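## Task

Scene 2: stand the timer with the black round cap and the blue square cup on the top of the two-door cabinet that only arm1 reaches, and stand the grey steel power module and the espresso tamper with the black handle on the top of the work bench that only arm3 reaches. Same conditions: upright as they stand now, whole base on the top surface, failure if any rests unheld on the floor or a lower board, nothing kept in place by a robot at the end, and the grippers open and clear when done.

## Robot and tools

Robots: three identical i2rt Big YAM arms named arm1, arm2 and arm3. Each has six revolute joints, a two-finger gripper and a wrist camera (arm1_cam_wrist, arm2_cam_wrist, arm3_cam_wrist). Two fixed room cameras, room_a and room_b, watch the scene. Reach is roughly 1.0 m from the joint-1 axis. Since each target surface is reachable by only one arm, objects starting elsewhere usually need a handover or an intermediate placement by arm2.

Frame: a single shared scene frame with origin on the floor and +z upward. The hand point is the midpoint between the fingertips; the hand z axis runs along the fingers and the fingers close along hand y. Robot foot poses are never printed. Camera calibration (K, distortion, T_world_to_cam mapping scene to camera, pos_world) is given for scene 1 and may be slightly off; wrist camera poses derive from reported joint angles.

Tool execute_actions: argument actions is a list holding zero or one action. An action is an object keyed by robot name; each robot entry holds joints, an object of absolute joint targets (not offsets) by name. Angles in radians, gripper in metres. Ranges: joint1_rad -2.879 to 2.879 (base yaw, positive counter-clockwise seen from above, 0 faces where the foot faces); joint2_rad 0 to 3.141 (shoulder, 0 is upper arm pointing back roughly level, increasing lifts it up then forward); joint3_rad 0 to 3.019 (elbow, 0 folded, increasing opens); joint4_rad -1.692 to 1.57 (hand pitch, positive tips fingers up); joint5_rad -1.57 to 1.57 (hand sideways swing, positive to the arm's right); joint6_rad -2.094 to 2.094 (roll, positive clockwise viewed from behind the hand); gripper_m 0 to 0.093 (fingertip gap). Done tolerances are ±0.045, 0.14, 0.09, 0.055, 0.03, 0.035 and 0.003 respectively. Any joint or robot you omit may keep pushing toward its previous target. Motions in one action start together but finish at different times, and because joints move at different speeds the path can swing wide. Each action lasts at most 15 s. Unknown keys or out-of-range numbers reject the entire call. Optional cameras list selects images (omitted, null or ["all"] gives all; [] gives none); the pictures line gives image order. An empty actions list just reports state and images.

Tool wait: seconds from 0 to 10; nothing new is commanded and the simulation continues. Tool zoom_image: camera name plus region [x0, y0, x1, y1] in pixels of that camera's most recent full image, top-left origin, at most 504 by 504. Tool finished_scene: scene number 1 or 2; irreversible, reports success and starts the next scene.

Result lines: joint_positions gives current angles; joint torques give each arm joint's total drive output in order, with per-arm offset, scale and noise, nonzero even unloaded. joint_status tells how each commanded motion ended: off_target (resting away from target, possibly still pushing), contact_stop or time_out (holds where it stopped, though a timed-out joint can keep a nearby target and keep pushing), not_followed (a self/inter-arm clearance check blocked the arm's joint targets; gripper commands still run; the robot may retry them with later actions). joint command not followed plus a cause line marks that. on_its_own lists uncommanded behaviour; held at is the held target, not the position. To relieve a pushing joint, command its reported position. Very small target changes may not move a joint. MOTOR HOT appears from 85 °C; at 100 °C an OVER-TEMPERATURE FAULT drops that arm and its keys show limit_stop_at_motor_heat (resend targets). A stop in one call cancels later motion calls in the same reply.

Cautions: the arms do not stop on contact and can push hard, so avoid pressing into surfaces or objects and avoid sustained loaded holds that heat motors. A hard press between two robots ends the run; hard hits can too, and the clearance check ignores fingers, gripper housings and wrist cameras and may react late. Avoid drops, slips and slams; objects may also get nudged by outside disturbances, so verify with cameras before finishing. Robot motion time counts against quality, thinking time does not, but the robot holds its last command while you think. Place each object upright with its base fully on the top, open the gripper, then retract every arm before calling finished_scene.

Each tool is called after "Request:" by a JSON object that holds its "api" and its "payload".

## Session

Request:
{"api": "execute_actions", "payload": {"actions": []}}

Scene clock: 0.00 s.
Joint torques (N m, as the arm reports them, + toward a larger angle): no reading
Motor temperatures (°C, as the motors report them): arm1=[21 24 24 21 21 20] | arm2=[20 22 22 22 23 23] | arm3=[21 24 23 22 20 21]
arm1.joint_positions: joint1_rad=-0.272 joint2_rad=+0.286 joint3_rad=+1.326 joint4_rad=-1.329 joint5_rad=+0.114 joint6_rad=-0.442 gripper_m=+0.095
arm1.joint_status: not commanded
arm1.hand: x=+1.1046 y=+0.0409 z=+1.4772 quat_wxyz=(-0.305, -0.430, -0.675, +0.516) (m; scene frame)
arm2.joint_positions: joint1_rad=-0.711 joint2_rad=+0.549 joint3_rad=+1.345 joint4_rad=-1.483 joint5_rad=-0.170 joint6_rad=-0.644 gripper_m=+0.094
arm2.joint_status: not commanded
arm2.hand: x=+0.1245 y=-0.0706 z=+1.4422 quat_wxyz=(-0.413, +0.650, -0.625, -0.128) (m; scene frame)
arm3.joint_positions: joint1_rad=+0.897 joint2_rad=+0.604 joint3_rad=+1.447 joint4_rad=-1.524 joint5_rad=+0.059 joint6_rad=+0.238 gripper_m=+0.095
arm3.joint_status: not commanded
arm3.hand: x=-1.0370 y=-0.0692 z=+1.4090 quat_wxyz=(-0.398, -0.503, -0.749, +0.167) (m; scene frame)
pictures: arm1_cam_wrist, arm2_cam_wrist, arm3_cam_wrist, room_a, room_b
camera_calibration (this result's frames):
arm1_cam_wrist: T_world_to_cam=[[-0.898526, -0.0853821, 0.430535, 0.363602], [-0.327139, 0.784236, -0.527214, 1.11488], [-0.292626, -0.61456, -0.732588, 1.55781], [0, 0, 0, 1]] pos_world=[1.14728, 0.114079, 1.57247]
arm2_cam_wrist: T_world_to_cam=[[0.917471, -0.13412, 0.374512, -0.667799], [-0.0613822, -0.977905, -0.199833, 0.236497], [0.393039, 0.160353, -0.905432, 1.38922], [0, 0, 0, 1]] pos_world=[0.0811842, -0.0810588, 1.55521]
arm3_cam_wrist: T_world_to_cam=[[-0.884435, -0.443353, -0.145645, -0.744102], [-0.401233, 0.881818, -0.247808, 0.000304643], [0.238299, -0.160733, -0.957799, 1.70762], [0, 0, 0, 1]] pos_world=[-1.06491, -0.0556987, 1.52725]
Images, in order (width x height): arm1_cam_wrist 504x504, arm2_cam_wrist 504x504, arm3_cam_wrist 504x504, room_a 504x504, room_b 504x504.

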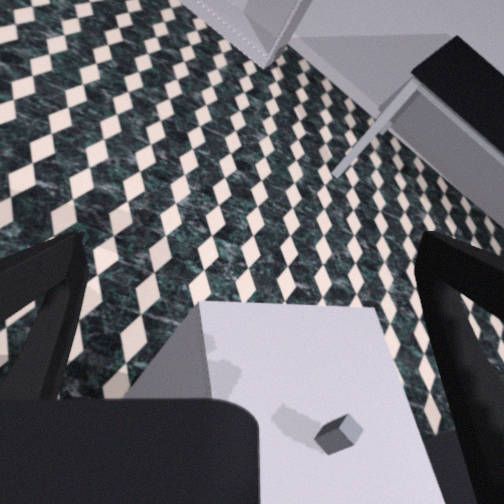

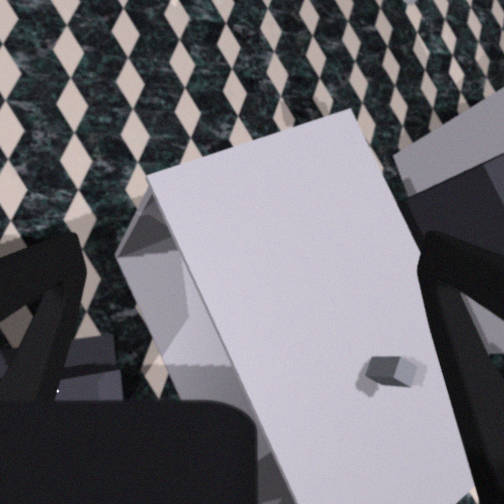

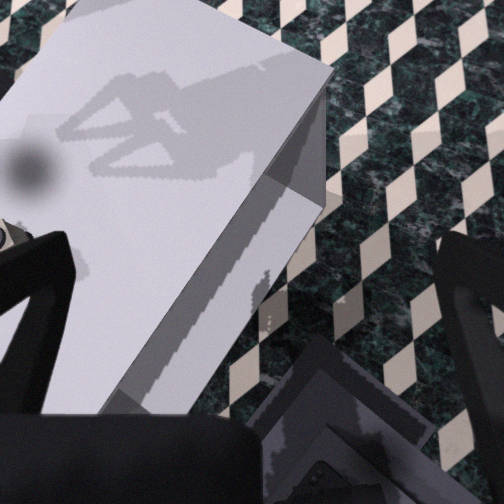

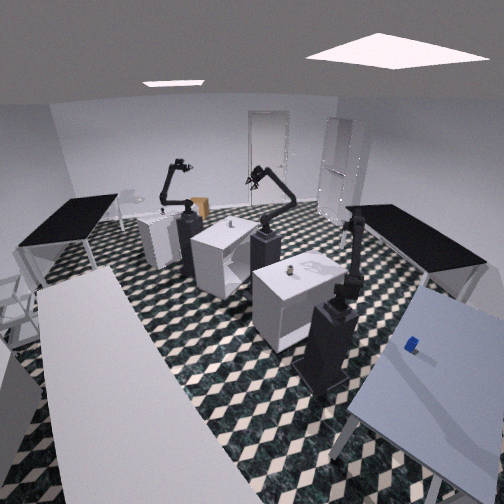

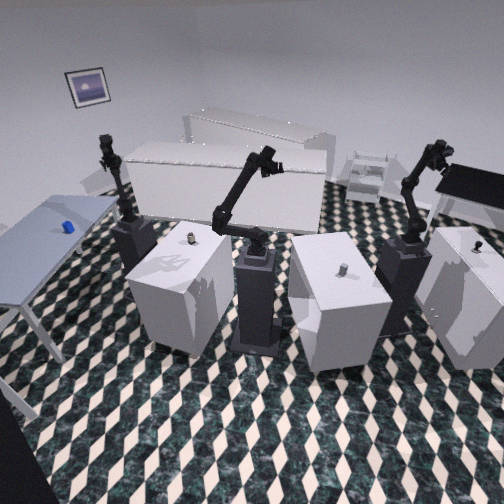

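Request:
{"api": "execute_actions", "payload": {"actions": [{"arm1":{"joints":{"joint1_rad":1.4,"joint2_rad":1.7,"joint3_rad":1.5,"joint4_rad":-0.7,"joint5_rad":0,"joint6_rad":0}},"arm2":{"joints":{"joint1_rad":-1.49,"joint2_rad":2.05,"joint3_rad":1.8,"joint4_rad":-1.28,"joint5_rad":0,"joint6_rad":0}},"arm3":{"joints":{"joint1_rad":-1.09,"joint2_rad":1.4,"joint3_rad":1.25,"joint4_rad":-0.75,"joint5_rad":0,"joint6_rad":0}}}]}}

Scene clock: 2.27 s.
Joint torques (N m, as the arm reports them, + toward a larger angle): arm1=[ -1.16 -17.64  10.21   2.09  -0.02   0.16] | arm2=[ -0.08 -18.72  10.43   0.51   0.11   0.06] | arm3=[  0.95 -14.66  11.28   2.25   0.09  -0.34]
Motor temperatures (°C, as the motors report them): arm1=[21 24 25 21 21 20] | arm2=[20 22 23 22 23 23] | arm3=[21 24 23 22 20 21]
arm1.joint_positions: joint1_rad=+1.411 joint2_rad=+1.704 joint3_rad=+1.481 joint4_rad=-0.712 joint5_rad=+0.000 joint6_rad=-0.007 gripper_m=+0.095
arm1.joint_status: all done
arm1.hand: x=+1.7632 y=+0.2741 z=+1.1321 quat_wxyz=(-0.314, +0.097, -0.944, -0.028) (m; scene frame)
arm2.joint_positions: joint1_rad=-1.497 joint2_rad=+2.064 joint3_rad=+1.764 joint4_rad=-1.284 joint5_rad=-0.002 joint6_rad=-0.015 gripper_m=+0.094
arm2.joint_status: all done
arm2.hand: x=+0.6455 y=-0.1737 z=+1.0102 quat_wxyz=(+0.007, +0.058, -0.998, -0.001) (m; scene frame)
arm3.joint_positions: joint1_rad=-1.090 joint2_rad=+1.419 joint3_rad=+1.246 joint4_rad=-0.760 joint5_rad=+0.000 joint6_rad=+0.016 gripper_m=+0.095
arm3.joint_status: all done
arm3.hand: x=-1.6845 y=-0.0399 z=+1.1266 quat_wxyz=(-0.040, -0.944, -0.106, +0.309) (m; scene frame)
pictures: arm1_cam_wrist, arm2_cam_wrist, arm3_cam_wrist, room_a, room_b
camera_calibration (this result's frames):
arm1_cam_wrist: T_world_to_cam=[[0.188274, -0.98205, 0.0114401, -0.0721444], [-0.982096, -0.188332, -0.004236, 1.79487], [0.0063145, -0.0104377, -0.999926, 1.25099], [0, 0, 0, 1]] pos_world=[1.76842, 0.28024, 1.25933]
arm2_cam_wrist: T_world_to_cam=[[0.105104, -0.994448, 0.00504188, -0.249691], [-0.803839, -0.0819709, 0.589172, -0.0809313], [-0.585488, -0.065977, -0.807992, 1.30369], [0, 0, 0, 1]] pos_world=[0.724483, -0.168926, 1.10231]
arm3_cam_wrist: T_world_to_cam=[[-0.231503, 0.972803, -0.00772917, -0.343924], [0.972832, 0.231481, -0.00370314, 1.65833], [-0.00181328, -0.00837648, -0.999963, 1.24521], [0, 0, 0, 1]] pos_world=[-1.69064, -0.0388698, 1.24865]
Images, in order (width x height): arm1_cam_wrist 504x504, arm2_cam_wrist 504x504, arm3_cam_wrist 504x504, room_a 504x504, room_b 504x504.

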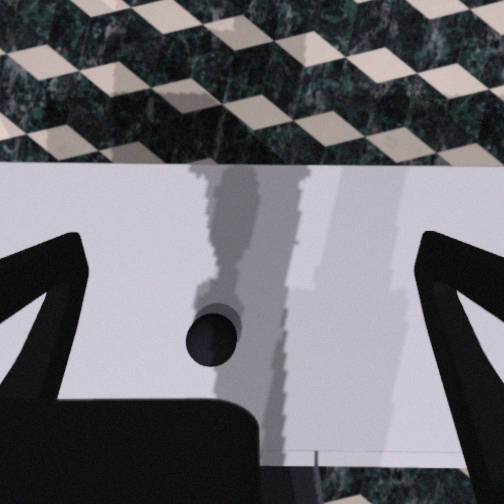

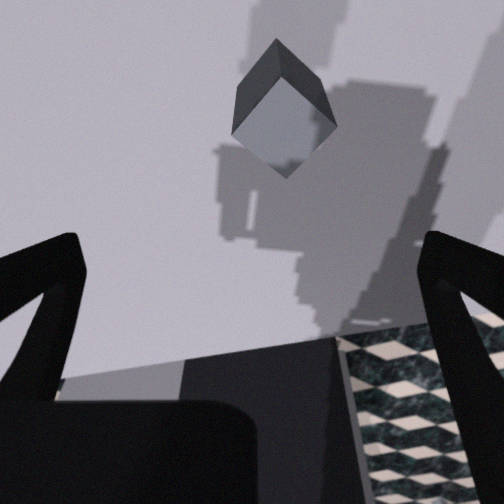

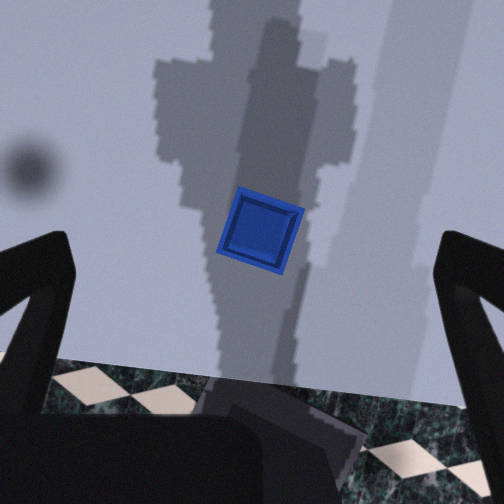

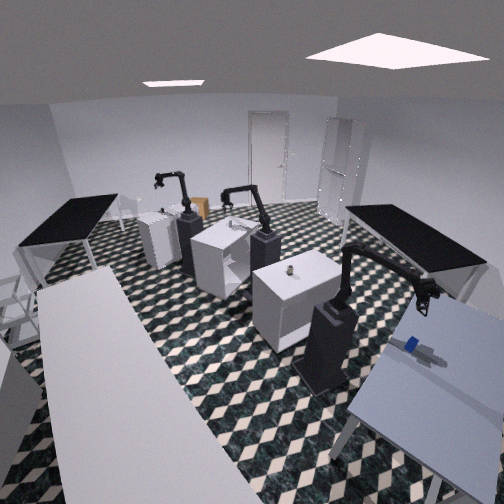

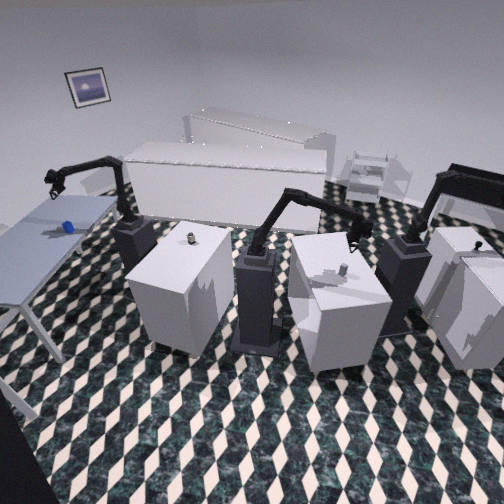

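Request:
{"api": "execute_actions", "payload": {"actions": [{"arm1":{"joints":{"joint1_rad":1.47,"joint2_rad":1.95,"joint3_rad":1.5,"joint4_rad":-1.09}},"arm2":{"joints":{"joint1_rad":-1.535,"joint2_rad":2.15,"joint3_rad":1.63,"joint4_rad":-1.0,"joint6_rad":0.7}},"arm3":{"joints":{"joint1_rad":-1.1,"joint2_rad":1.95,"joint3_rad":1.5,"joint4_rad":-1.09,"joint6_rad":0.32}}}], "cameras": ["arm1_cam_wrist","arm2_cam_wrist","arm3_cam_wrist"]}}

Scene clock: 4.23 s.
Joint torques (N m, as the arm reports them, + toward a larger angle): arm1=[ -0.01 -21.26   8.62  -0.04  -0.02   0.15] | arm2=[ -0.67 -19.22   8.58   0.9    0.15   0.09] | arm3=[  0.77 -20.04  12.07   0.17   0.06   0.01]
Motor temperatures (°C, as the motors report them): arm1=[21 25 25 21 21 20] | arm2=[20 23 23 22 23 23] | arm3=[21 24 24 22 20 21]
arm1.joint_positions: joint1_rad=+1.467 joint2_rad=+1.971 joint3_rad=+1.481 joint4_rad=-1.081 joint5_rad=+0.000 joint6_rad=-0.007 gripper_m=+0.095
arm1.joint_status: all done
arm1.hand: x=+1.6698 y=+0.2873 z=+0.9447 quat_wxyz=(-0.003, +0.129, -0.992, +0.002) (m; scene frame)
arm2.joint_positions: joint1_rad=-1.537 joint2_rad=+2.168 joint3_rad=+1.611 joint4_rad=-1.017 joint5_rad=-0.002 joint6_rad=+0.684 gripper_m=+0.094
arm2.joint_status: all done
arm2.hand: x=+0.6389 y=-0.1992 z=+0.8949 quat_wxyz=(+0.003, -0.307, -0.952, +0.000) (m; scene frame)
arm3.joint_positions: joint1_rad=-1.090 joint2_rad=+1.967 joint3_rad=+1.467 joint4_rad=-1.085 joint5_rad=+0.000 joint6_rad=+0.305 gripper_m=+0.095
arm3.joint_status: all done
arm3.hand: x=-1.6916 y=-0.0418 z=+0.8998 quat_wxyz=(+0.002, -0.999, +0.033, -0.008) (m; scene frame)
pictures: arm1_cam_wrist, arm2_cam_wrist, arm3_cam_wrist
camera_calibration (this result's frames):
arm1_cam_wrist: T_world_to_cam=[[0.247908, -0.968684, 0.0138918, -0.145193], [-0.784141, -0.192217, 0.590063, 0.813968], [-0.568915, -0.157175, -0.807237, 1.88503], [0, 0, 0, 1]] pos_world=[1.74668, 0.312092, 1.04339]
arm2_cam_wrist: T_world_to_cam=[[-0.592377, -0.805613, 0.00878075, 0.206188], [-0.652475, 0.48611, 0.581355, 0.00310356], [-0.472616, 0.338653, -0.813602, 1.21849], [0, 0, 0, 1]] pos_world=[0.700042, -0.248044, 0.987748]
arm3_cam_wrist: T_world_to_cam=[[0.0586338, 0.998278, 0.00180451, 0.137805], [0.79643, -0.0478679, 0.602833, 0.809044], [0.601882, -0.0339092, -0.797865, 1.85675], [0, 0, 0, 1]] pos_world=[-1.76997, -0.0358794, 0.993471]
Images, in order (width x height): arm1_cam_wrist 504x504, arm2_cam_wrist 504x504, arm3_cam_wrist 504x504.

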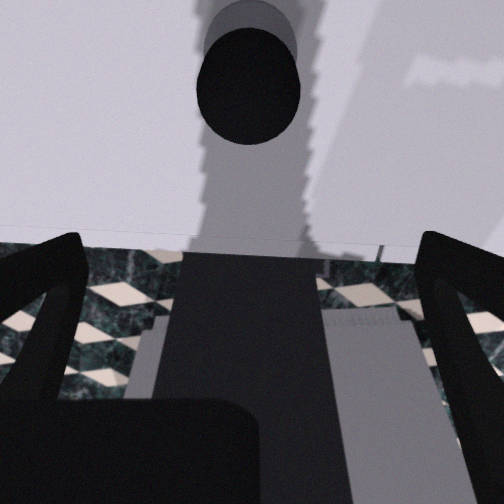

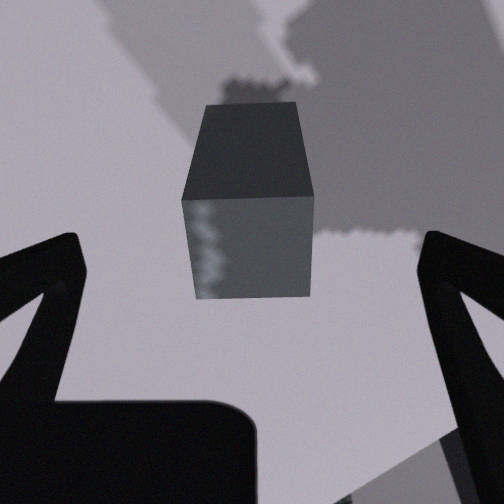

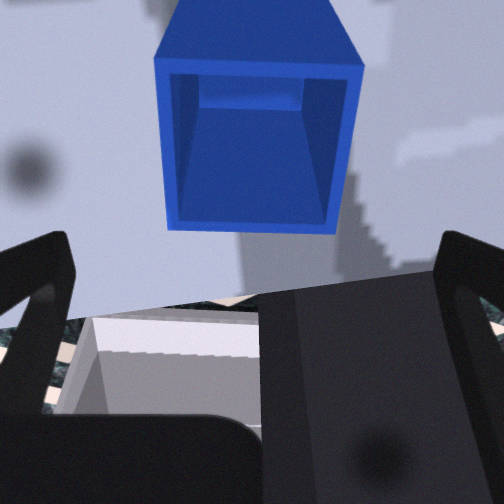

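Request:
{"api": "execute_actions", "payload": {"actions": [{"arm1":{"joints":{"joint2_rad":2.2,"joint3_rad":1.54,"joint4_rad":-0.85}},"arm2":{"joints":{"joint2_rad":2.245,"joint4_rad":-0.91}},"arm3":{"joints":{"joint2_rad":2.1,"joint3_rad":1.54,"joint4_rad":-0.95}}}], "cameras": ["arm1_cam_wrist","arm2_cam_wrist","arm3_cam_wrist"]}}

Scene clock: 5.53 s.
Joint torques (N m, as the arm reports them, + toward a larger angle): arm1=[ -0.07 -23.52   7.79   0.93  -0.02   0.15] | arm2=[ -0.62 -19.22   8.16   1.06   0.12   0.1 ] | arm3=[  0.83 -21.88  11.29   0.95   0.08  -0.03]
Motor temperatures (°C, as the motors report them): arm1=[21 25 26 21 21 20] | arm2=[20 23 24 22 23 23] | arm3=[21 24 24 22 20 21]
arm1.joint_positions: joint1_rad=+1.467 joint2_rad=+2.223 joint3_rad=+1.519 joint4_rad=-0.861 joint5_rad=+0.000 joint6_rad=-0.007 gripper_m=+0.095
arm1.joint_status: all done
arm1.hand: x=+1.6993 y=+0.2942 z=+0.8148 quat_wxyz=(-0.006, +0.129, -0.992, +0.001) (m; scene frame)
arm2.joint_positions: joint1_rad=-1.537 joint2_rad=+2.256 joint3_rad=+1.611 joint4_rad=-0.927 joint5_rad=-0.002 joint6_rad=+0.685 gripper_m=+0.094
arm2.joint_status: all done
arm2.hand: x=+0.6436 y=-0.1989 z=+0.8426 quat_wxyz=(+0.001, -0.307, -0.952, +0.000) (m; scene frame)
arm3.joint_positions: joint1_rad=-1.090 joint2_rad=+2.124 joint3_rad=+1.508 joint4_rad=-0.959 joint5_rad=+0.000 joint6_rad=+0.305 gripper_m=+0.095
arm3.joint_status: all done
arm3.hand: x=-1.7175 y=-0.0482 z=+0.8254 quat_wxyz=(+0.000, -0.999, +0.033, -0.004) (m; scene frame)
pictures: arm1_cam_wrist, arm2_cam_wrist, arm3_cam_wrist
camera_calibration (this result's frames):
arm1_cam_wrist: T_world_to_cam=[[0.247853, -0.968698, 0.0138857, -0.143846], [-0.787609, -0.193132, 0.585125, 0.925228], [-0.564128, -0.155961, -0.810824, 1.79241], [0, 0, 0, 1]] pos_world=[1.77552, 0.318895, 0.913956]
arm2_cam_wrist: T_world_to_cam=[[-0.593012, -0.805163, 0.00707459, 0.211564], [-0.653651, 0.486515, 0.579692, 0.0386739], [-0.470188, 0.33914, -0.814805, 1.17763], [0, 0, 0, 1]] pos_world=[0.704448, -0.247853, 0.935624]
arm3_cam_wrist: T_world_to_cam=[[0.0586437, 0.998278, -0.000993192, 0.148116], [0.801981, -0.0465198, 0.595535, 0.889828], [0.594463, -0.0357209, -0.803329, 1.80436], [0, 0, 0, 1]] pos_world=[-1.79494, -0.0420134, 0.91972]
Images, in order (width x height): arm1_cam_wrist 504x504, arm2_cam_wrist 504x504, arm3_cam_wrist 504x504.

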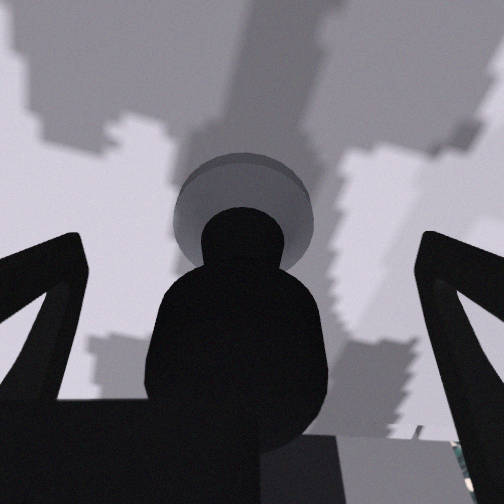

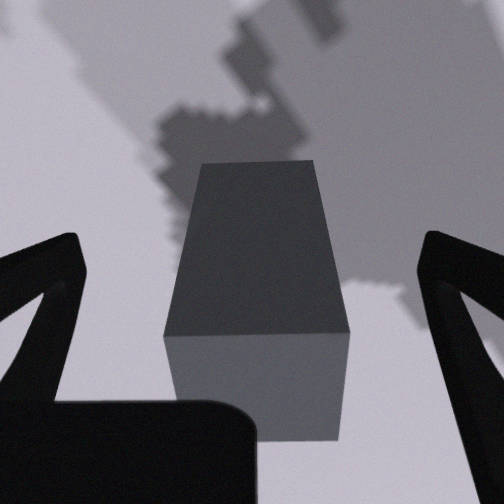

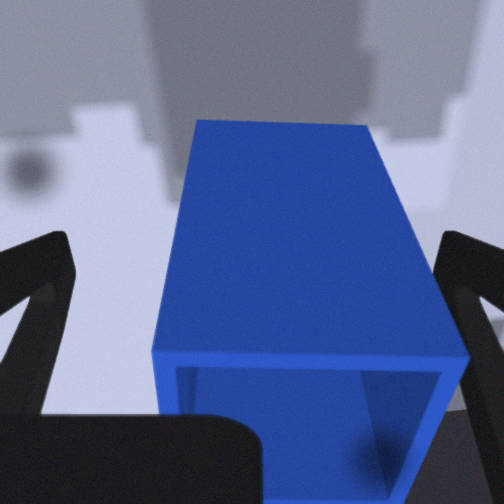

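All ~1 cm too far; retract slightly via q3.

Request:
{"api": "execute_actions", "payload": {"actions": [{"arm1":{"joints":{"joint3_rad":1.50}},"arm2":{"joints":{"joint3_rad":1.6}},"arm3":{"joints":{"joint1_rad":-1.115,"joint3_rad":1.495}}}], "cameras": []}}

Request:
{"api": "execute_actions", "payload": {"actions": [{"arm1":{"joints":{"gripper_m":0.02}},"arm2":{"joints":{"gripper_m":0.015}},"arm3":{"joints":{"gripper_m":0.03}}}], "cameras": ["arm1_cam_wrist","arm2_cam_wrist","arm3_cam_wrist"]}}

Request:
{"api": "execute_actions", "payload": {"actions": [{"arm1":{"joints":{"joint2_rad":1.9,"joint4_rad":-1.16}},"arm2":{"joints":{"joint2_rad":1.95,"joint4_rad":-1.22}},"arm3":{"joints":{"joint2_rad":1.85,"joint4_rad":-1.22}}}], "cameras": []}}

Scene clock: 6.37 s.
Joint torques (N m, as the arm reports them, + toward a larger angle): arm1=[ -0.06 -23.06   5.97   0.77  -0.01   0.15] | arm2=[ -0.75 -19.32   6.73   0.89   0.21   0.11] | arm3=[  0.33 -21.62   7.81   0.86   0.09  -0.04]
Motor temperatures (°C, as the motors report them): arm1=[21 25 26 21 21 20] | arm2=[20 23 24 22 23 23] | arm3=[21 24 24 22 20 21]
arm1.joint_positions: joint1_rad=+1.467 joint2_rad=+2.223 joint3_rad=+1.500 joint4_rad=-0.859 joint5_rad=+0.000 joint6_rad=-0.007 gripper_m=+0.095
arm1.joint_status: all done
arm1.hand: x=+1.6904 y=+0.2919 z=+0.8093 quat_wxyz=(+0.003, +0.129, -0.992, +0.002) (m; scene frame)
arm2.joint_positions: joint1_rad=-1.537 joint2_rad=+2.256 joint3_rad=+1.596 joint4_rad=-0.926 joint5_rad=-0.002 joint6_rad=+0.685 gripper_m=+0.094
arm2.joint_status: all done
arm2.hand: x=+0.6368 y=-0.1993 z=+0.8381 quat_wxyz=(+0.008, -0.307, -0.952, +0.002) (m; scene frame)
arm3.joint_positions: joint1_rad=-1.102 joint2_rad=+2.124 joint3_rad=+1.497 joint4_rad=-0.958 joint5_rad=+0.000 joint6_rad=+0.305 gripper_m=+0.095
arm3.joint_status: all done
arm3.hand: x=-1.7143 y=-0.0403 z=+0.8222 quat_wxyz=(+0.002, -0.999, +0.039, -0.008) (m; scene frame)
pictures: none
No camera images: the call's "cameras" was empty. Leave "cameras" out to get every camera's image.

Scene clock: 7.03 s.
Joint torques (N m, as the arm reports them, + toward a larger angle): arm1=[ -0.07 -23.38   6.05   0.75  -0.02   0.14] | arm2=[ -0.52 -19.15   6.99   0.93   0.15   0.11] | arm3=[  0.08 -22.29   7.94   0.9    0.05  -0.01]
Motor temperatures (°C, as the motors report them): arm1=[21 25 26 21 21 20] | arm2=[20 23 24 22 23 23] | arm3=[21 24 24 22 20 21]
arm1.joint_positions: joint1_rad=+1.468 joint2_rad=+2.222 joint3_rad=+1.500 joint4_rad=-0.858 joint5_rad=+0.000 joint6_rad=-0.006 gripper_m=+0.045
arm1.joint_status: gripper_m off_target (ended at +0.045, target +0.020)
arm1.hand: x=+1.6907 y=+0.2922 z=+0.8096 quat_wxyz=(+0.002, +0.129, -0.992, +0.002) (m; scene frame)
arm2.joint_positions: joint1_rad=-1.537 joint2_rad=+2.256 joint3_rad=+1.596 joint4_rad=-0.925 joint5_rad=-0.002 joint6_rad=+0.686 gripper_m=+0.039
arm2.joint_status: gripper_m off_target (ended at +0.039, target +0.015)
arm2.hand: x=+0.6370 y=-0.1994 z=+0.8381 quat_wxyz=(+0.007, -0.308, -0.951, +0.002) (m; scene frame)
arm3.joint_positions: joint1_rad=-1.102 joint2_rad=+2.124 joint3_rad=+1.497 joint4_rad=-0.958 joint5_rad=+0.000 joint6_rad=+0.305 gripper_m=+0.053
arm3.joint_status: gripper_m off_target (ended at +0.053, target +0.030)
arm3.hand: x=-1.7143 y=-0.0403 z=+0.8222 quat_wxyz=(+0.002, -0.999, +0.039, -0.008) (m; scene frame)
pictures: arm1_cam_wrist, arm2_cam_wrist, arm3_cam_wrist
camera_calibration (this result's frames):
arm1_cam_wrist: T_world_to_cam=[[0.247628, -0.968755, 0.0139066, -0.143202], [-0.778518, -0.190416, 0.59804, 0.894536], [-0.576707, -0.158918, -0.801345, 1.7975], [0, 0, 0, 1]] pos_world=[1.76851, 0.317262, 0.907445]
arm2_cam_wrist: T_world_to_cam=[[-0.593785, -0.804465, 0.0159795, 0.200406], [-0.645565, 0.488165, 0.587317, 0.0259873], [-0.480277, 0.338424, -0.809199, 1.17263], [0, 0, 0, 1]] pos_world=[0.698962, -0.248313, 0.930427]
arm3_cam_wrist: T_world_to_cam=[[0.0708142, 0.997488, 0.00195863, 0.158453], [0.795563, -0.0576634, 0.60312, 0.871836], [0.601718, -0.0411513, -0.797648, 1.80773], [0, 0, 0, 1]] pos_world=[-1.79256, -0.0333916, 0.915799]
Images, in order (width x height): arm1_cam_wrist 504x504, arm2_cam_wrist 504x504, arm3_cam_wrist 504x504.

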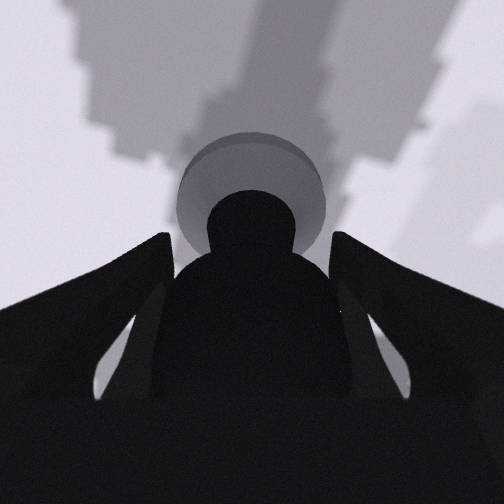

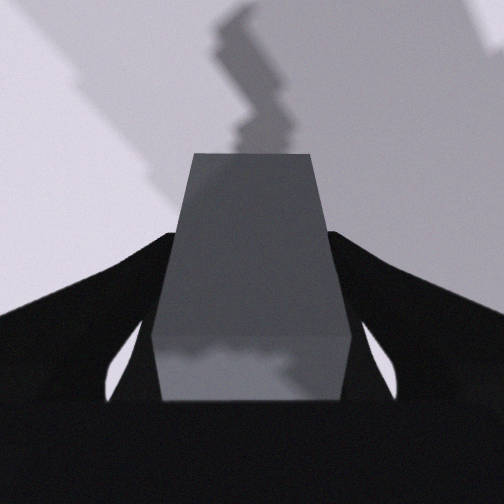

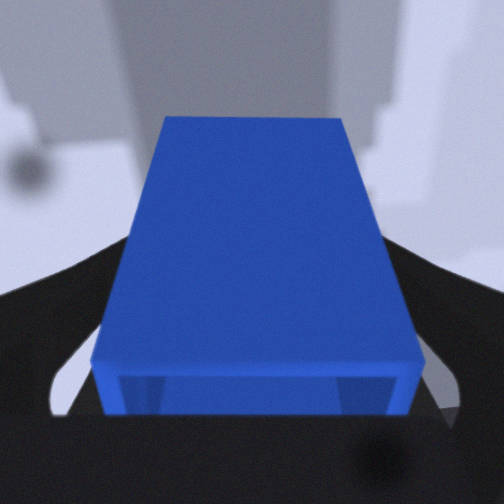

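Scene clock: 8.53 s.
Joint torques (N m, as the arm reports them, + toward a larger angle): arm1=[ -0.11 -19.72   9.08  -0.05  -0.01   0.14] | arm2=[ -0.33 -18.19   9.29  -0.39   0.1    0.04] | arm3=[  0.41 -18.95  10.25   0.12   0.09  -0.04]
Motor temperatures (°C, as the motors report them): arm1=[21 25 26 21 21 20] | arm2=[20 23 24 22 23 23] | arm3=[21 25 25 22 20 21]
arm1.joint_positions: joint1_rad=+1.468 joint2_rad=+1.911 joint3_rad=+1.477 joint4_rad=-1.151 joint5_rad=+0.000 joint6_rad=-0.006 gripper_m=+0.045
arm1.joint_status: all done
arm1.hand: x=+1.6564 y=+0.2842 z=+0.9758 quat_wxyz=(+0.004, +0.129, -0.992, +0.003) (m; scene frame)
arm2.joint_positions: joint1_rad=-1.537 joint2_rad=+1.968 joint3_rad=+1.576 joint4_rad=-1.204 joint5_rad=-0.002 joint6_rad=+0.686 gripper_m=+0.039
arm2.joint_status: all done
arm2.hand: x=+0.6026 y=-0.2014 z=+0.9990 quat_wxyz=(+0.013, -0.308, -0.951, +0.004) (m; scene frame)
arm3.joint_positions: joint1_rad=-1.102 joint2_rad=+1.860 joint3_rad=+1.484 joint4_rad=-1.212 joint5_rad=+0.000 joint6_rad=+0.305 gripper_m=+0.053
arm3.joint_status: all done
arm3.hand: x=-1.6771 y=-0.0316 z=+0.9631 quat_wxyz=(+0.002, -0.999, +0.039, -0.010) (m; scene frame)
pictures: none
No camera images: the call's "cameras" was empty. Leave "cameras" out to get every camera's image.

Request:
{"api": "execute_actions", "payload": {"actions": [{"arm1":{"joints":{"joint1_rad":-1.27}},"arm2":{"joints":{"joint1_rad":1.5,"joint6_rad":0.45}},"arm3":{"joints":{"joint1_rad":0.2}}}], "cameras": []}}

Request:
{"api": "execute_actions", "payload": {"actions": [{"arm1":{"joints":{"joint2_rad":2.08,"joint4_rad":-0.94}},"arm2":{"joints":{"joint2_rad":2.17,"joint4_rad":-0.96}}}], "cameras": ["room_b","arm1_cam_wrist","arm2_cam_wrist"]}}

Request:
{"api": "execute_actions", "payload": {"actions": [{"arm1":{"joints":{"joint2_rad":2.15,"joint4_rad":-0.9}},"arm2":{"joints":{"joint2_rad":2.24,"joint4_rad":-0.91}}}], "cameras": []}}

Scene clock: 11.50 s.
Joint torques (N m, as the arm reports them, + toward a larger angle): arm1=[  0.58 -19.65   9.03  -0.09  -0.19   0.13] | arm2=[ -1.23 -18.04   9.46  -0.44   0.13  -0.15] | arm3=[  0.78 -18.63  10.37  -0.03   0.11  -0.04]
Motor temperatures (°C, as the motors report them): arm1=[21 25 26 21 21 20] | arm2=[20 23 25 22 23 23] | arm3=[21 25 25 22 20 21]
arm1.joint_positions: joint1_rad=-1.278 joint2_rad=+1.911 joint3_rad=+1.477 joint4_rad=-1.151 joint5_rad=+0.003 joint6_rad=-0.006 gripper_m=+0.045
arm1.joint_status: all done
arm1.hand: x=+0.6753 y=-0.1881 z=+0.9716 quat_wxyz=(+0.001, -0.947, -0.321, -0.009) (m; scene frame)
arm2.joint_positions: joint1_rad=+1.506 joint2_rad=+1.968 joint3_rad=+1.576 joint4_rad=-1.204 joint5_rad=-0.002 joint6_rad=+0.463 gripper_m=+0.039
arm2.joint_status: all done
arm2.hand: x=-0.5511 y=-0.2134 z=+1.0003 quat_wxyz=(-0.001, +0.969, -0.248, +0.012) (m; scene frame)
arm3.joint_positions: joint1_rad=+0.202 joint2_rad=+1.860 joint3_rad=+1.484 joint4_rad=-1.212 joint5_rad=-0.002 joint6_rad=+0.307 gripper_m=+0.053
arm3.joint_status: all done
arm3.hand: x=-1.1669 y=-0.4544 z=+0.9646 quat_wxyz=(+0.006, -0.818, -0.575, -0.007) (m; scene frame)
pictures: none
No camera images: the call's "cameras" was empty. Leave "cameras" out to get every camera's image.

Scene clock: 12.83 s.
Joint torques (N m, as the arm reports them, + toward a larger angle): arm1=[  0.46 -24.71   8.21   0.7   -0.19   0.13] | arm2=[ -1.16 -19.57   8.92   1.08   0.08  -0.13] | arm3=[  1.46 -18.37  10.2    0.     0.12  -0.02]
Motor temperatures (°C, as the motors report them): arm1=[21 26 26 21 21 20] | arm2=[20 24 25 22 23 23] | arm3=[21 25 25 22 20 21]
arm1.joint_positions: joint1_rad=-1.278 joint2_rad=+2.123 joint3_rad=+1.477 joint4_rad=-0.948 joint5_rad=+0.003 joint6_rad=-0.006 gripper_m=+0.045
arm1.joint_status: all done
arm1.hand: x=+0.6583 y=-0.2018 z=+0.8546 quat_wxyz=(+0.003, -0.947, -0.321, -0.013) (m; scene frame)
arm2.joint_positions: joint1_rad=+1.506 joint2_rad=+2.197 joint3_rad=+1.571 joint4_rad=-0.976 joint5_rad=-0.002 joint6_rad=+0.463 gripper_m=+0.039
arm2.joint_status: all done
arm2.hand: x=-0.5744 y=-0.2126 z=+0.8670 quat_wxyz=(-0.002, +0.969, -0.248, +0.015) (m; scene frame)
arm3.joint_positions: joint1_rad=+0.202 joint2_rad=+1.860 joint3_rad=+1.484 joint4_rad=-1.212 joint5_rad=-0.002 joint6_rad=+0.307 gripper_m=+0.053
arm3.joint_status: not commanded
arm3.hand: x=-1.1669 y=-0.4544 z=+0.9646 quat_wxyz=(+0.006, -0.818, -0.575, -0.007) (m; scene frame)
pictures: arm1_cam_wrist, arm2_cam_wrist, room_b
camera_calibration (this result's frames):
arm1_cam_wrist: T_world_to_cam=[[-0.601897, 0.798548, 0.00636981, 0.555561], [0.631987, 0.471447, 0.615085, -0.839785], [0.488172, 0.374244, -0.788435, 0.555264], [0, 0, 0, 1]] pos_world=[0.59406, -0.255532, 0.95079]
arm2_cam_wrist: T_world_to_cam=[[0.489013, 0.872091, 0.017989, 0.44675], [0.692808, -0.400848, 0.599448, -0.197334], [0.529984, -0.280675, -0.800211, 1.05954], [0, 0, 0, 1]] pos_world=[-0.643294, -0.171319, 0.958114]
Images, in order (width x height): arm1_cam_wrist 504x504, arm2_cam_wrist 504x504, room_b 504x504.

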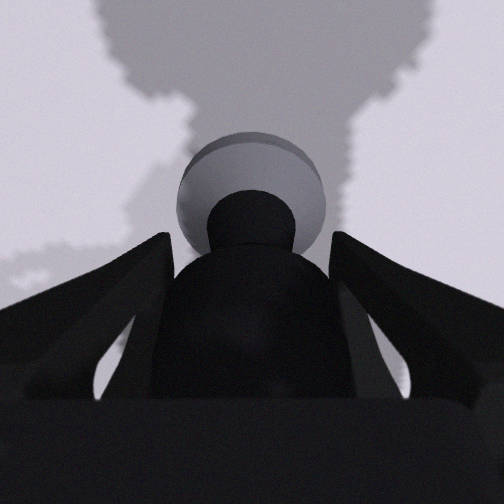

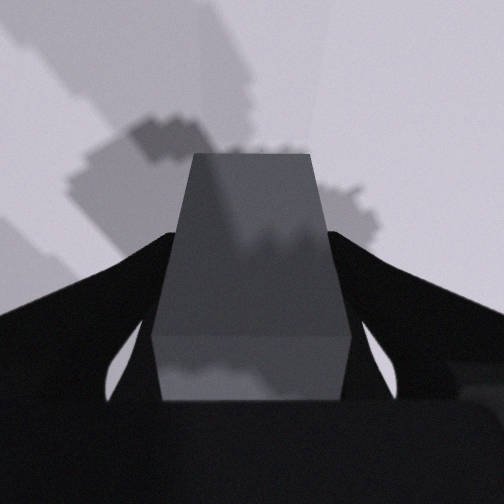

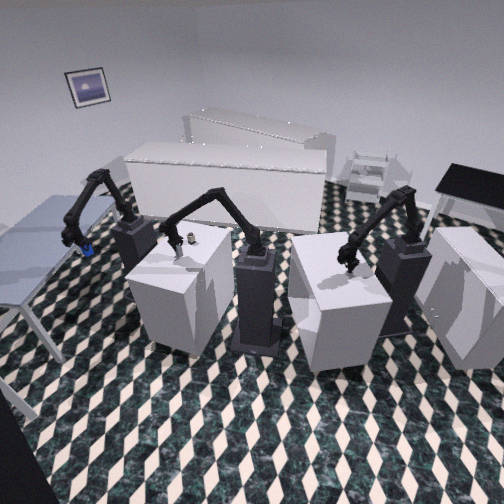

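Scene clock: 13.67 s.
Joint torques (N m, as the arm reports them, + toward a larger angle): arm1=[  0.51 -21.8    8.02   0.71  -0.19   0.13] | arm2=[ -1.46 -18.82   8.59   0.74   0.19  -0.09] | arm3=[  1.96 -18.28  10.43   0.06   0.13  -0.04]
Motor temperatures (°C, as the motors report them): arm1=[21 26 26 21 21 20] | arm2=[20 24 25 22 23 23] | arm3=[21 25 25 22 20 21]
arm1.joint_positions: joint1_rad=-1.278 joint2_rad=+2.162 joint3_rad=+1.477 joint4_rad=-0.908 joint5_rad=+0.003 joint6_rad=-0.006 gripper_m=+0.045
arm1.joint_status: all done
arm1.hand: x=+0.6567 y=-0.2032 z=+0.8327 quat_wxyz=(+0.002, -0.947, -0.321, -0.012) (m; scene frame)
arm2.joint_positions: joint1_rad=+1.506 joint2_rad=+2.247 joint3_rad=+1.572 joint4_rad=-0.923 joint5_rad=-0.002 joint6_rad=+0.463 gripper_m=+0.039
arm2.joint_status: all done
arm2.hand: x=-0.5767 y=-0.2126 z=+0.8375 quat_wxyz=(-0.002, +0.969, -0.248, +0.013) (m; scene frame)
arm3.joint_positions: joint1_rad=+0.202 joint2_rad=+1.860 joint3_rad=+1.484 joint4_rad=-1.212 joint5_rad=-0.002 joint6_rad=+0.307 gripper_m=+0.053
arm3.joint_status: not commanded
arm3.hand: x=-1.1669 y=-0.4544 z=+0.9646 quat_wxyz=(+0.006, -0.818, -0.575, -0.007) (m; scene frame)
pictures: none
No camera images: the call's "cameras" was empty. Leave "cameras" out to get every camera's image.

Request:
{"api": "execute_actions", "payload": {"actions": [{"arm1":{"joints":{"joint2_rad":2.2,"joint4_rad":-0.87}},"arm2":{"joints":{"joint2_rad":2.3,"joint4_rad":-0.86}}}], "cameras": []}}

Scene clock: 14.37 s.
Joint torques (N m, as the arm reports them, + toward a larger angle): arm1=[  0.58 -18.24   7.97   0.97  -0.13   0.12] | arm2=[ -2.11 -14.4    8.5    1.94   0.13  -0.2 ] | arm3=[  1.18 -19.04  10.18   0.17   0.08  -0.05]
Motor temperatures (°C, as the motors report them): arm1=[21 26 27 21 21 20] | arm2=[20 24 25 22 23 23] | arm3=[21 25 25 22 20 21]
arm1.joint_positions: joint1_rad=-1.278 joint2_rad=+2.173 joint3_rad=+1.478 joint4_rad=-0.883 joint5_rad=+0.001 joint6_rad=-0.005 gripper_m=+0.045
arm1.joint_status: all done
arm1.hand: x=+0.6537 y=-0.2060 z=+0.8264 quat_wxyz=(-0.001, -0.947, -0.321, -0.006) (m; scene frame)
arm2.joint_positions: joint1_rad=+1.506 joint2_rad=+2.248 joint3_rad=+1.572 joint4_rad=-0.899 joint5_rad=-0.002 joint6_rad=+0.463 gripper_m=+0.039
arm2.joint_status: all done
arm2.hand: x=-0.5822 y=-0.2123 z=+0.8365 quat_wxyz=(+0.001, +0.969, -0.248, +0.002) (m; scene frame)
arm3.joint_positions: joint1_rad=+0.202 joint2_rad=+1.860 joint3_rad=+1.484 joint4_rad=-1.212 joint5_rad=-0.002 joint6_rad=+0.307 gripper_m=+0.053
arm3.joint_status: not commanded
arm3.hand: x=-1.1669 y=-0.4544 z=+0.9646 quat_wxyz=(+0.006, -0.818, -0.575, -0.007) (m; scene frame)
pictures: none
No camera images: the call's "cameras" was empty. Leave "cameras" out to get every camera's image.

Request:
{"api": "execute_actions", "payload": {"actions": [{"arm1":{"joints":{"joint2_rad":2.17,"gripper_m":0.093}},"arm2":{"joints":{"joint2_rad":2.25,"joint4_rad":-0.9,"gripper_m":0.093}}}], "cameras": []}}

Request:
{"api": "execute_actions", "payload": {"actions": [{"arm1":{"joints":{"joint2_rad":1.9,"joint4_rad":-1.14}},"arm2":{"joints":{"joint2_rad":2.05,"joint4_rad":-1.1}}}], "cameras": []}}

Request:
{"api": "execute_actions", "payload": {"actions": [{"arm1":{"joints":{"joint1_rad":-0.2}},"arm2":{"joints":{"joint1_rad":1.195,"joint3_rad":1.66,"joint4_rad":-1.14,"joint6_rad":0}}}], "cameras": ["arm2_cam_wrist","room_b"]}}

Scene clock: 15.43 s.
Joint torques (N m, as the arm reports them, + toward a larger angle): arm1=[  0.38 -20.93   7.89   0.82  -0.12   0.12] | arm2=[ -1.14 -17.59   8.24   0.22   0.1   -0.17] | arm3=[  0.95 -19.22  10.3    0.09   0.09  -0.07]
Motor temperatures (°C, as the motors report them): arm1=[21 26 27 21 21 20] | arm2=[20 24 25 22 23 23] | arm3=[21 25 25 22 20 21]
arm1.joint_positions: joint1_rad=-1.278 joint2_rad=+2.173 joint3_rad=+1.478 joint4_rad=-0.880 joint5_rad=+0.001 joint6_rad=-0.005 gripper_m=+0.093
arm1.joint_status: all done
arm1.hand: x=+0.6531 y=-0.2065 z=+0.8267 quat_wxyz=(-0.001, -0.947, -0.321, -0.004) (m; scene frame)
arm2.joint_positions: joint1_rad=+1.506 joint2_rad=+2.249 joint3_rad=+1.572 joint4_rad=-0.899 joint5_rad=-0.002 joint6_rad=+0.463 gripper_m=+0.093
arm2.joint_status: all done
arm2.hand: x=-0.5821 y=-0.2123 z=+0.8363 quat_wxyz=(+0.001, +0.969, -0.248, +0.003) (m; scene frame)
arm3.joint_positions: joint1_rad=+0.202 joint2_rad=+1.860 joint3_rad=+1.484 joint4_rad=-1.212 joint5_rad=-0.002 joint6_rad=+0.307 gripper_m=+0.053
arm3.joint_status: not commanded
arm3.hand: x=-1.1669 y=-0.4544 z=+0.9646 quat_wxyz=(+0.006, -0.818, -0.575, -0.007) (m; scene frame)
pictures: none
No camera images: the call's "cameras" was empty. Leave "cameras" out to get every camera's image.

Scene clock: 16.77 s.
Joint torques (N m, as the arm reports them, + toward a larger angle): arm1=[  0.56 -17.65   8.99   0.03  -0.12   0.12] | arm2=[ -1.23 -16.37   8.82  -0.32   0.15  -0.18] | arm3=[  1.22 -18.58  10.25   0.13   0.12  -0.02]
Motor temperatures (°C, as the motors report them): arm1=[21 26 27 21 21 20] | arm2=[20 24 25 22 23 23] | arm3=[21 25 25 22 20 21]
arm1.joint_positions: joint1_rad=-1.278 joint2_rad=+1.890 joint3_rad=+1.479 joint4_rad=-1.132 joint5_rad=+0.001 joint6_rad=-0.005 gripper_m=+0.093
arm1.joint_status: all done
arm1.hand: x=+0.6699 y=-0.1926 z=+0.9834 quat_wxyz=(-0.006, -0.947, -0.321, +0.011) (m; scene frame)
arm2.joint_positions: joint1_rad=+1.506 joint2_rad=+2.047 joint3_rad=+1.578 joint4_rad=-1.084 joint5_rad=-0.002 joint6_rad=+0.463 gripper_m=+0.093
arm2.joint_status: all done
arm2.hand: x=-0.5745 y=-0.2125 z=+0.9563 quat_wxyz=(+0.003, +0.969, -0.248, -0.009) (m; scene frame)
arm3.joint_positions: joint1_rad=+0.202 joint2_rad=+1.860 joint3_rad=+1.484 joint4_rad=-1.212 joint5_rad=-0.002 joint6_rad=+0.307 gripper_m=+0.053
arm3.joint_status: not commanded
arm3.hand: x=-1.1669 y=-0.4544 z=+0.9646 quat_wxyz=(+0.006, -0.818, -0.575, -0.007) (m; scene frame)
pictures: none
No camera images: the call's "cameras" was empty. Leave "cameras" out to get every camera's image.

Scene clock: 18.30 s.
Joint torques (N m, as the arm reports them, + toward a larger angle): arm1=[ -0.48 -17.64   9.02   0.06  -0.02   0.12] | arm2=[ -1.67 -17.63  10.36  -0.23  -0.04  -0.12] | arm3=[  1.24 -18.91  10.17   0.11   0.12  -0.04]
Motor temperatures (°C, as the motors report them): arm1=[21 26 27 21 21 20] | arm2=[20 24 25 22 23 23] | arm3=[21 25 26 22 20 21]
arm1.joint_positions: joint1_rad=-0.195 joint2_rad=+1.891 joint3_rad=+1.479 joint4_rad=-1.132 joint5_rad=-0.001 joint6_rad=-0.005 gripper_m=+0.093
arm1.joint_status: all done
arm1.hand: x=+1.2082 y=-0.4087 z=+0.9869 quat_wxyz=(-0.014, -0.646, -0.763, +0.008) (m; scene frame)
arm2.joint_positions: joint1_rad=+1.202 joint2_rad=+2.047 joint3_rad=+1.623 joint4_rad=-1.124 joint5_rad=+0.001 joint6_rad=+0.016 gripper_m=+0.093
arm2.joint_status: all done
arm2.hand: x=-0.5479 y=-0.0305 z=+0.9713 quat_wxyz=(-0.002, +0.984, -0.178, -0.012) (m; scene frame)
arm3.joint_positions: joint1_rad=+0.202 joint2_rad=+1.860 joint3_rad=+1.484 joint4_rad=-1.212 joint5_rad=-0.002 joint6_rad=+0.307 gripper_m=+0.053
arm3.joint_status: not commanded
arm3.hand: x=-1.1669 y=-0.4544 z=+0.9646 quat_wxyz=(+0.006, -0.818, -0.575, -0.007) (m; scene frame)
pictures: arm2_cam_wrist, room_b
camera_calibration (this result's frames):
arm2_cam_wrist: T_world_to_cam=[[0.360211, 0.932849, 0.00642416, 0.215528], [0.772914, -0.302295, 0.557872, -0.117982], [0.522352, -0.195986, -0.829902, 1.20731], [0, 0, 0, 1]] pos_world=[-0.617087, -0.000104606, 1.06638]
Images, in order (width x height): arm2_cam_wrist 504x504, room_b 504x504.

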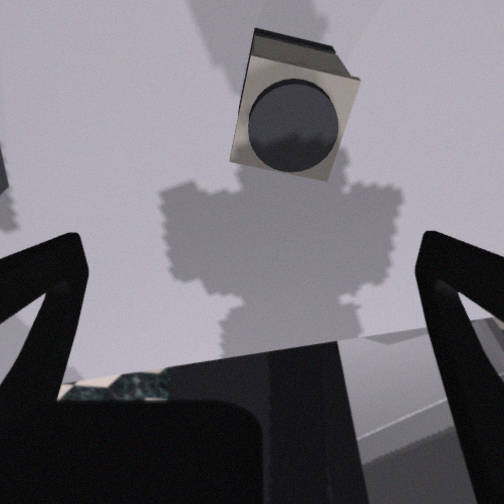

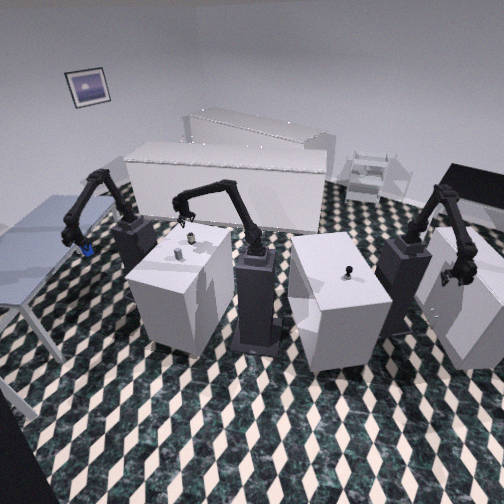

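Request:
{"api": "execute_actions", "payload": {"actions": [{"arm2":{"joints":{"joint1_rad":1.165,"joint2_rad":2.27,"joint3_rad":1.64,"joint4_rad":-0.89,"joint6_rad":0.22}}}], "cameras": ["arm2_cam_wrist"]}}

Scene clock: 19.67 s.
Joint torques (N m, as the arm reports them, + toward a larger angle): arm1=[ -0.48 -17.69   9.02   0.05  -0.01   0.12] | arm2=[ -0.74 -19.2    8.12   1.12  -0.03   0.13] | arm3=[  0.87 -19.05  10.27   0.03   0.13  -0.04]
Motor temperatures (°C, as the motors report them): arm1=[21 26 27 21 21 20] | arm2=[20 24 25 22 23 23] | arm3=[21 26 26 22 20 21]
arm1.joint_positions: joint1_rad=-0.195 joint2_rad=+1.891 joint3_rad=+1.479 joint4_rad=-1.132 joint5_rad=-0.001 joint6_rad=-0.005 gripper_m=+0.093
arm1.joint_status: not commanded
arm1.hand: x=+1.2082 y=-0.4087 z=+0.9869 quat_wxyz=(-0.014, -0.646, -0.763, +0.008) (m; scene frame)
arm2.joint_positions: joint1_rad=+1.164 joint2_rad=+2.282 joint3_rad=+1.619 joint4_rad=-0.908 joint5_rad=+0.001 joint6_rad=+0.204 gripper_m=+0.093
arm2.joint_status: all done
arm2.hand: x=-0.5506 y=-0.0047 z=+0.8302 quat_wxyz=(+0.000, +0.958, -0.288, +0.000) (m; scene frame)
arm3.joint_positions: joint1_rad=+0.202 joint2_rad=+1.860 joint3_rad=+1.484 joint4_rad=-1.212 joint5_rad=-0.002 joint6_rad=+0.307 gripper_m=+0.053
arm3.joint_status: not commanded
arm3.hand: x=-1.1669 y=-0.4544 z=+0.9646 quat_wxyz=(+0.006, -0.818, -0.575, -0.007) (m; scene frame)
pictures: arm2_cam_wrist
camera_calibration (this result's frames):
arm2_cam_wrist: T_world_to_cam=[[0.560425, 0.828175, 0.00700973, 0.302674], [0.673946, -0.460945, 0.577345, -0.10079], [0.481374, -0.318835, -0.81647, 1.06239], [0, 0, 0, 1]] pos_world=[-0.613107, 0.0416018, 0.923481]
Images, in order (width x height): arm2_cam_wrist 504x504.

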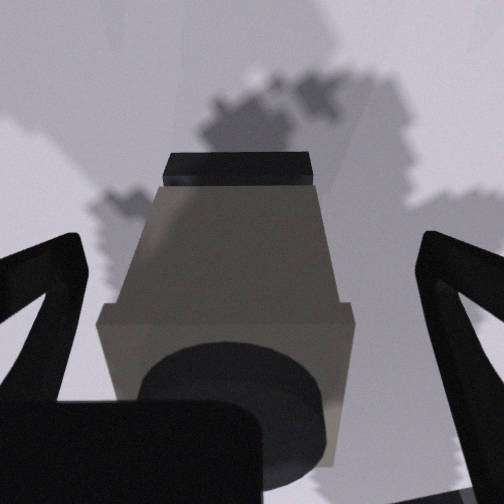

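Request:
{"api": "execute_actions", "payload": {"actions": [{"arm2":{"joints":{"gripper_m":0.02}},"arm3":{"joints":{"joint2_rad":1.75,"joint4_rad":-1.3,"joint6_rad":0.2}}}], "cameras": []}}

Request:
{"api": "execute_actions", "payload": {"actions": [{"arm2":{"joints":{"joint2_rad":2.12,"joint4_rad":-1.06}}}], "cameras": []}}

Request:
{"api": "execute_actions", "payload": {"actions": [{"arm2":{"joints":{"joint1_rad":-1.15}},"arm3":{"joints":{"joint1_rad":1.62}}}], "cameras": []}}

Request:
{"api": "execute_actions", "payload": {"actions": [{"arm2":{"joints":{"joint2_rad":2.24,"joint4_rad":-0.91}},"arm3":{"joints":{"joint2_rad":2.0,"joint4_rad":-1.03}}}], "cameras": ["room_b"]}}

Request:
{"api": "execute_actions", "payload": {"actions": [{"arm2":{"joints":{"joint2_rad":2.31,"joint4_rad":-0.89}},"arm3":{"joints":{"joint2_rad":2.07,"joint4_rad":-0.98}}}], "cameras": []}}

Scene clock: 20.93 s.
Joint torques (N m, as the arm reports them, + toward a larger angle): arm1=[ -0.58 -17.61   9.02   0.06  -0.02   0.13] | arm2=[ -1.   -18.89   8.26   0.94  -0.07   0.11] | arm3=[  1.22 -17.48  10.73   0.22   0.12  -0.37]
Motor temperatures (°C, as the motors report them): arm1=[21 26 27 21 21 20] | arm2=[20 24 26 22 23 23] | arm3=[21 26 26 22 20 21]
arm1.joint_positions: joint1_rad=-0.195 joint2_rad=+1.891 joint3_rad=+1.479 joint4_rad=-1.132 joint5_rad=-0.001 joint6_rad=-0.005 gripper_m=+0.093
arm1.joint_status: not commanded
arm1.hand: x=+1.2082 y=-0.4087 z=+0.9869 quat_wxyz=(-0.014, -0.646, -0.763, +0.008) (m; scene frame)
arm2.joint_positions: joint1_rad=+1.164 joint2_rad=+2.282 joint3_rad=+1.619 joint4_rad=-0.907 joint5_rad=+0.001 joint6_rad=+0.206 gripper_m=+0.044
arm2.joint_status: gripper_m off_target (ended at +0.044, target +0.020)
arm2.hand: x=-0.5507 y=-0.0047 z=+0.8302 quat_wxyz=(+0.000, +0.957, -0.289, +0.000) (m; scene frame)
arm3.joint_positions: joint1_rad=+0.202 joint2_rad=+1.753 joint3_rad=+1.484 joint4_rad=-1.293 joint5_rad=-0.002 joint6_rad=+0.216 gripper_m=+0.053
arm3.joint_status: all done
arm3.hand: x=-1.1663 y=-0.4361 z=+1.0201 quat_wxyz=(-0.005, -0.791, -0.611, +0.001) (m; scene frame)
pictures: none
No camera images: the call's "cameras" was empty. Leave "cameras" out to get every camera's image.

Scene clock: 22.17 s.
Joint torques (N m, as the arm reports them, + toward a larger angle): arm1=[ -0.49 -17.56   9.03   0.05  -0.01   0.12] | arm2=[ -2.11 -17.09   9.08  -0.27  -0.06   0.14] | arm3=[  0.69 -16.34  10.58   0.19   0.13  -0.33]
Motor temperatures (°C, as the motors report them): arm1=[21 26 27 21 21 20] | arm2=[20 24 26 22 23 23] | arm3=[21 26 26 22 20 21]
arm1.joint_positions: joint1_rad=-0.195 joint2_rad=+1.891 joint3_rad=+1.479 joint4_rad=-1.132 joint5_rad=-0.001 joint6_rad=-0.005 gripper_m=+0.093
arm1.joint_status: not commanded
arm1.hand: x=+1.2082 y=-0.4087 z=+0.9869 quat_wxyz=(-0.014, -0.646, -0.763, +0.008) (m; scene frame)
arm2.joint_positions: joint1_rad=+1.164 joint2_rad=+2.121 joint3_rad=+1.619 joint4_rad=-1.044 joint5_rad=+0.001 joint6_rad=+0.206 gripper_m=+0.044
arm2.joint_status: all done
arm2.hand: x=-0.5479 y=-0.0057 z=+0.9263 quat_wxyz=(-0.001, +0.957, -0.289, -0.012) (m; scene frame)
arm3.joint_positions: joint1_rad=+0.202 joint2_rad=+1.753 joint3_rad=+1.484 joint4_rad=-1.293 joint5_rad=-0.002 joint6_rad=+0.215 gripper_m=+0.053
arm3.joint_status: not commanded
arm3.hand: x=-1.1663 y=-0.4361 z=+1.0201 quat_wxyz=(-0.005, -0.791, -0.612, +0.001) (m; scene frame)
pictures: none
No camera images: the call's "cameras" was empty. Leave "cameras" out to get every camera's image.

Scene clock: 24.63 s.
Joint torques (N m, as the arm reports them, + toward a larger angle): arm1=[ -0.58 -17.62   9.02   0.07  -0.01   0.12] | arm2=[ -0.34 -18.77   8.88  -0.22  -0.01   0.09] | arm3=[  0.92 -17.91  10.59   0.25   0.09  -0.28]
Motor temperatures (°C, as the motors report them): arm1=[21 26 27 21 21 20] | arm2=[20 24 26 22 23 23] | arm3=[21 26 26 22 20 21]
arm1.joint_positions: joint1_rad=-0.195 joint2_rad=+1.891 joint3_rad=+1.479 joint4_rad=-1.132 joint5_rad=-0.001 joint6_rad=-0.005 gripper_m=+0.093
arm1.joint_status: not commanded
arm1.hand: x=+1.2082 y=-0.4087 z=+0.9869 quat_wxyz=(-0.014, -0.646, -0.763, +0.008) (m; scene frame)
arm2.joint_positions: joint1_rad=-1.153 joint2_rad=+2.123 joint3_rad=+1.619 joint4_rad=-1.044 joint5_rad=+0.001 joint6_rad=+0.206 gripper_m=+0.044
arm2.joint_status: all done
arm2.hand: x=+0.5845 y=+0.0291 z=+0.9244 quat_wxyz=(-0.010, +0.119, -0.993, -0.003) (m; scene frame)
arm3.joint_positions: joint1_rad=+1.622 joint2_rad=+1.764 joint3_rad=+1.484 joint4_rad=-1.293 joint5_rad=-0.001 joint6_rad=+0.213 gripper_m=+0.053
arm3.joint_status: all done
arm3.hand: x=-0.6274 y=-0.0092 z=+1.0162 quat_wxyz=(+0.000, -0.201, -0.980, -0.001) (m; scene frame)
pictures: none
No camera images: the call's "cameras" was empty. Leave "cameras" out to get every camera's image.

Scene clock: 25.93 s.
Joint torques (N m, as the arm reports them, + toward a larger angle): arm1=[ -0.43 -17.65   9.03   0.06  -0.01   0.12] | arm2=[ -0.51 -19.99   8.26   0.93  -0.04   0.09] | arm3=[  0.91 -20.73   9.93   0.94   0.06  -0.3 ]
Motor temperatures (°C, as the motors report them): arm1=[21 26 27 21 21 20] | arm2=[20 24 26 22 23 23] | arm3=[21 26 26 22 20 21]
arm1.joint_positions: joint1_rad=-0.195 joint2_rad=+1.891 joint3_rad=+1.479 joint4_rad=-1.132 joint5_rad=-0.001 joint6_rad=-0.005 gripper_m=+0.093
arm1.joint_status: not commanded
arm1.hand: x=+1.2082 y=-0.4087 z=+0.9869 quat_wxyz=(-0.014, -0.646, -0.763, +0.008) (m; scene frame)
arm2.joint_positions: joint1_rad=-1.153 joint2_rad=+2.269 joint3_rad=+1.619 joint4_rad=-0.927 joint5_rad=+0.001 joint6_rad=+0.206 gripper_m=+0.044
arm2.joint_status: all done
arm2.hand: x=+0.5855 y=+0.0296 z=+0.8368 quat_wxyz=(+0.004, +0.119, -0.993, +0.002) (m; scene frame)
arm3.joint_positions: joint1_rad=+1.622 joint2_rad=+2.023 joint3_rad=+1.480 joint4_rad=-1.038 joint5_rad=-0.001 joint6_rad=+0.213 gripper_m=+0.053
arm3.joint_status: all done
arm3.hand: x=-0.5828 y=-0.0177 z=+0.8766 quat_wxyz=(+0.004, -0.201, -0.980, -0.001) (m; scene frame)
pictures: room_b
Images, in order (width x height): room_b 504x504.

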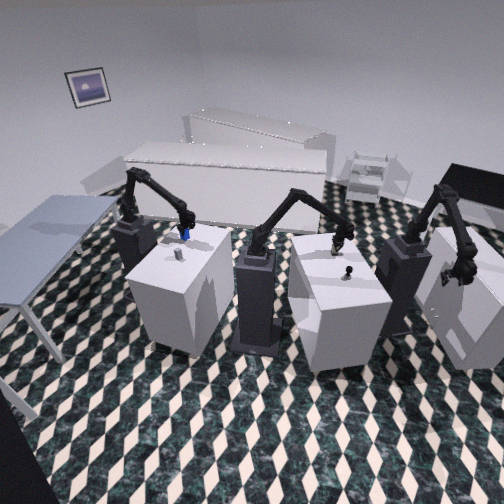

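Scene clock: 26.87 s.
Joint torques (N m, as the arm reports them, + toward a larger angle): arm1=[ -0.47 -17.68   9.07   0.06  -0.01   0.12] | arm2=[ -0.11 -16.71   7.9    0.83  -0.06   0.14] | arm3=[  1.14 -20.76   9.64   1.07   0.08  -0.32]
Motor temperatures (°C, as the motors report them): arm1=[21 26 27 21 21 20] | arm2=[20 25 26 22 23 23] | arm3=[21 26 26 22 20 21]
arm1.joint_positions: joint1_rad=-0.195 joint2_rad=+1.891 joint3_rad=+1.479 joint4_rad=-1.132 joint5_rad=-0.001 joint6_rad=-0.005 gripper_m=+0.093
arm1.joint_status: not commanded
arm1.hand: x=+1.2082 y=-0.4087 z=+0.9869 quat_wxyz=(-0.014, -0.646, -0.763, +0.008) (m; scene frame)
arm2.joint_positions: joint1_rad=-1.153 joint2_rad=+2.283 joint3_rad=+1.620 joint4_rad=-0.904 joint5_rad=+0.001 joint6_rad=+0.207 gripper_m=+0.044
arm2.joint_status: all done
arm2.hand: x=+0.5884 y=+0.0310 z=+0.8292 quat_wxyz=(-0.002, +0.118, -0.993, +0.000) (m; scene frame)
arm3.joint_positions: joint1_rad=+1.622 joint2_rad=+2.085 joint3_rad=+1.480 joint4_rad=-0.988 joint5_rad=-0.001 joint6_rad=+0.213 gripper_m=+0.053
arm3.joint_status: all done
arm3.hand: x=-0.5797 y=-0.0183 z=+0.8420 quat_wxyz=(+0.010, -0.201, -0.980, -0.001) (m; scene frame)
pictures: none
No camera images: the call's "cameras" was empty. Leave "cameras" out to get every camera's image.


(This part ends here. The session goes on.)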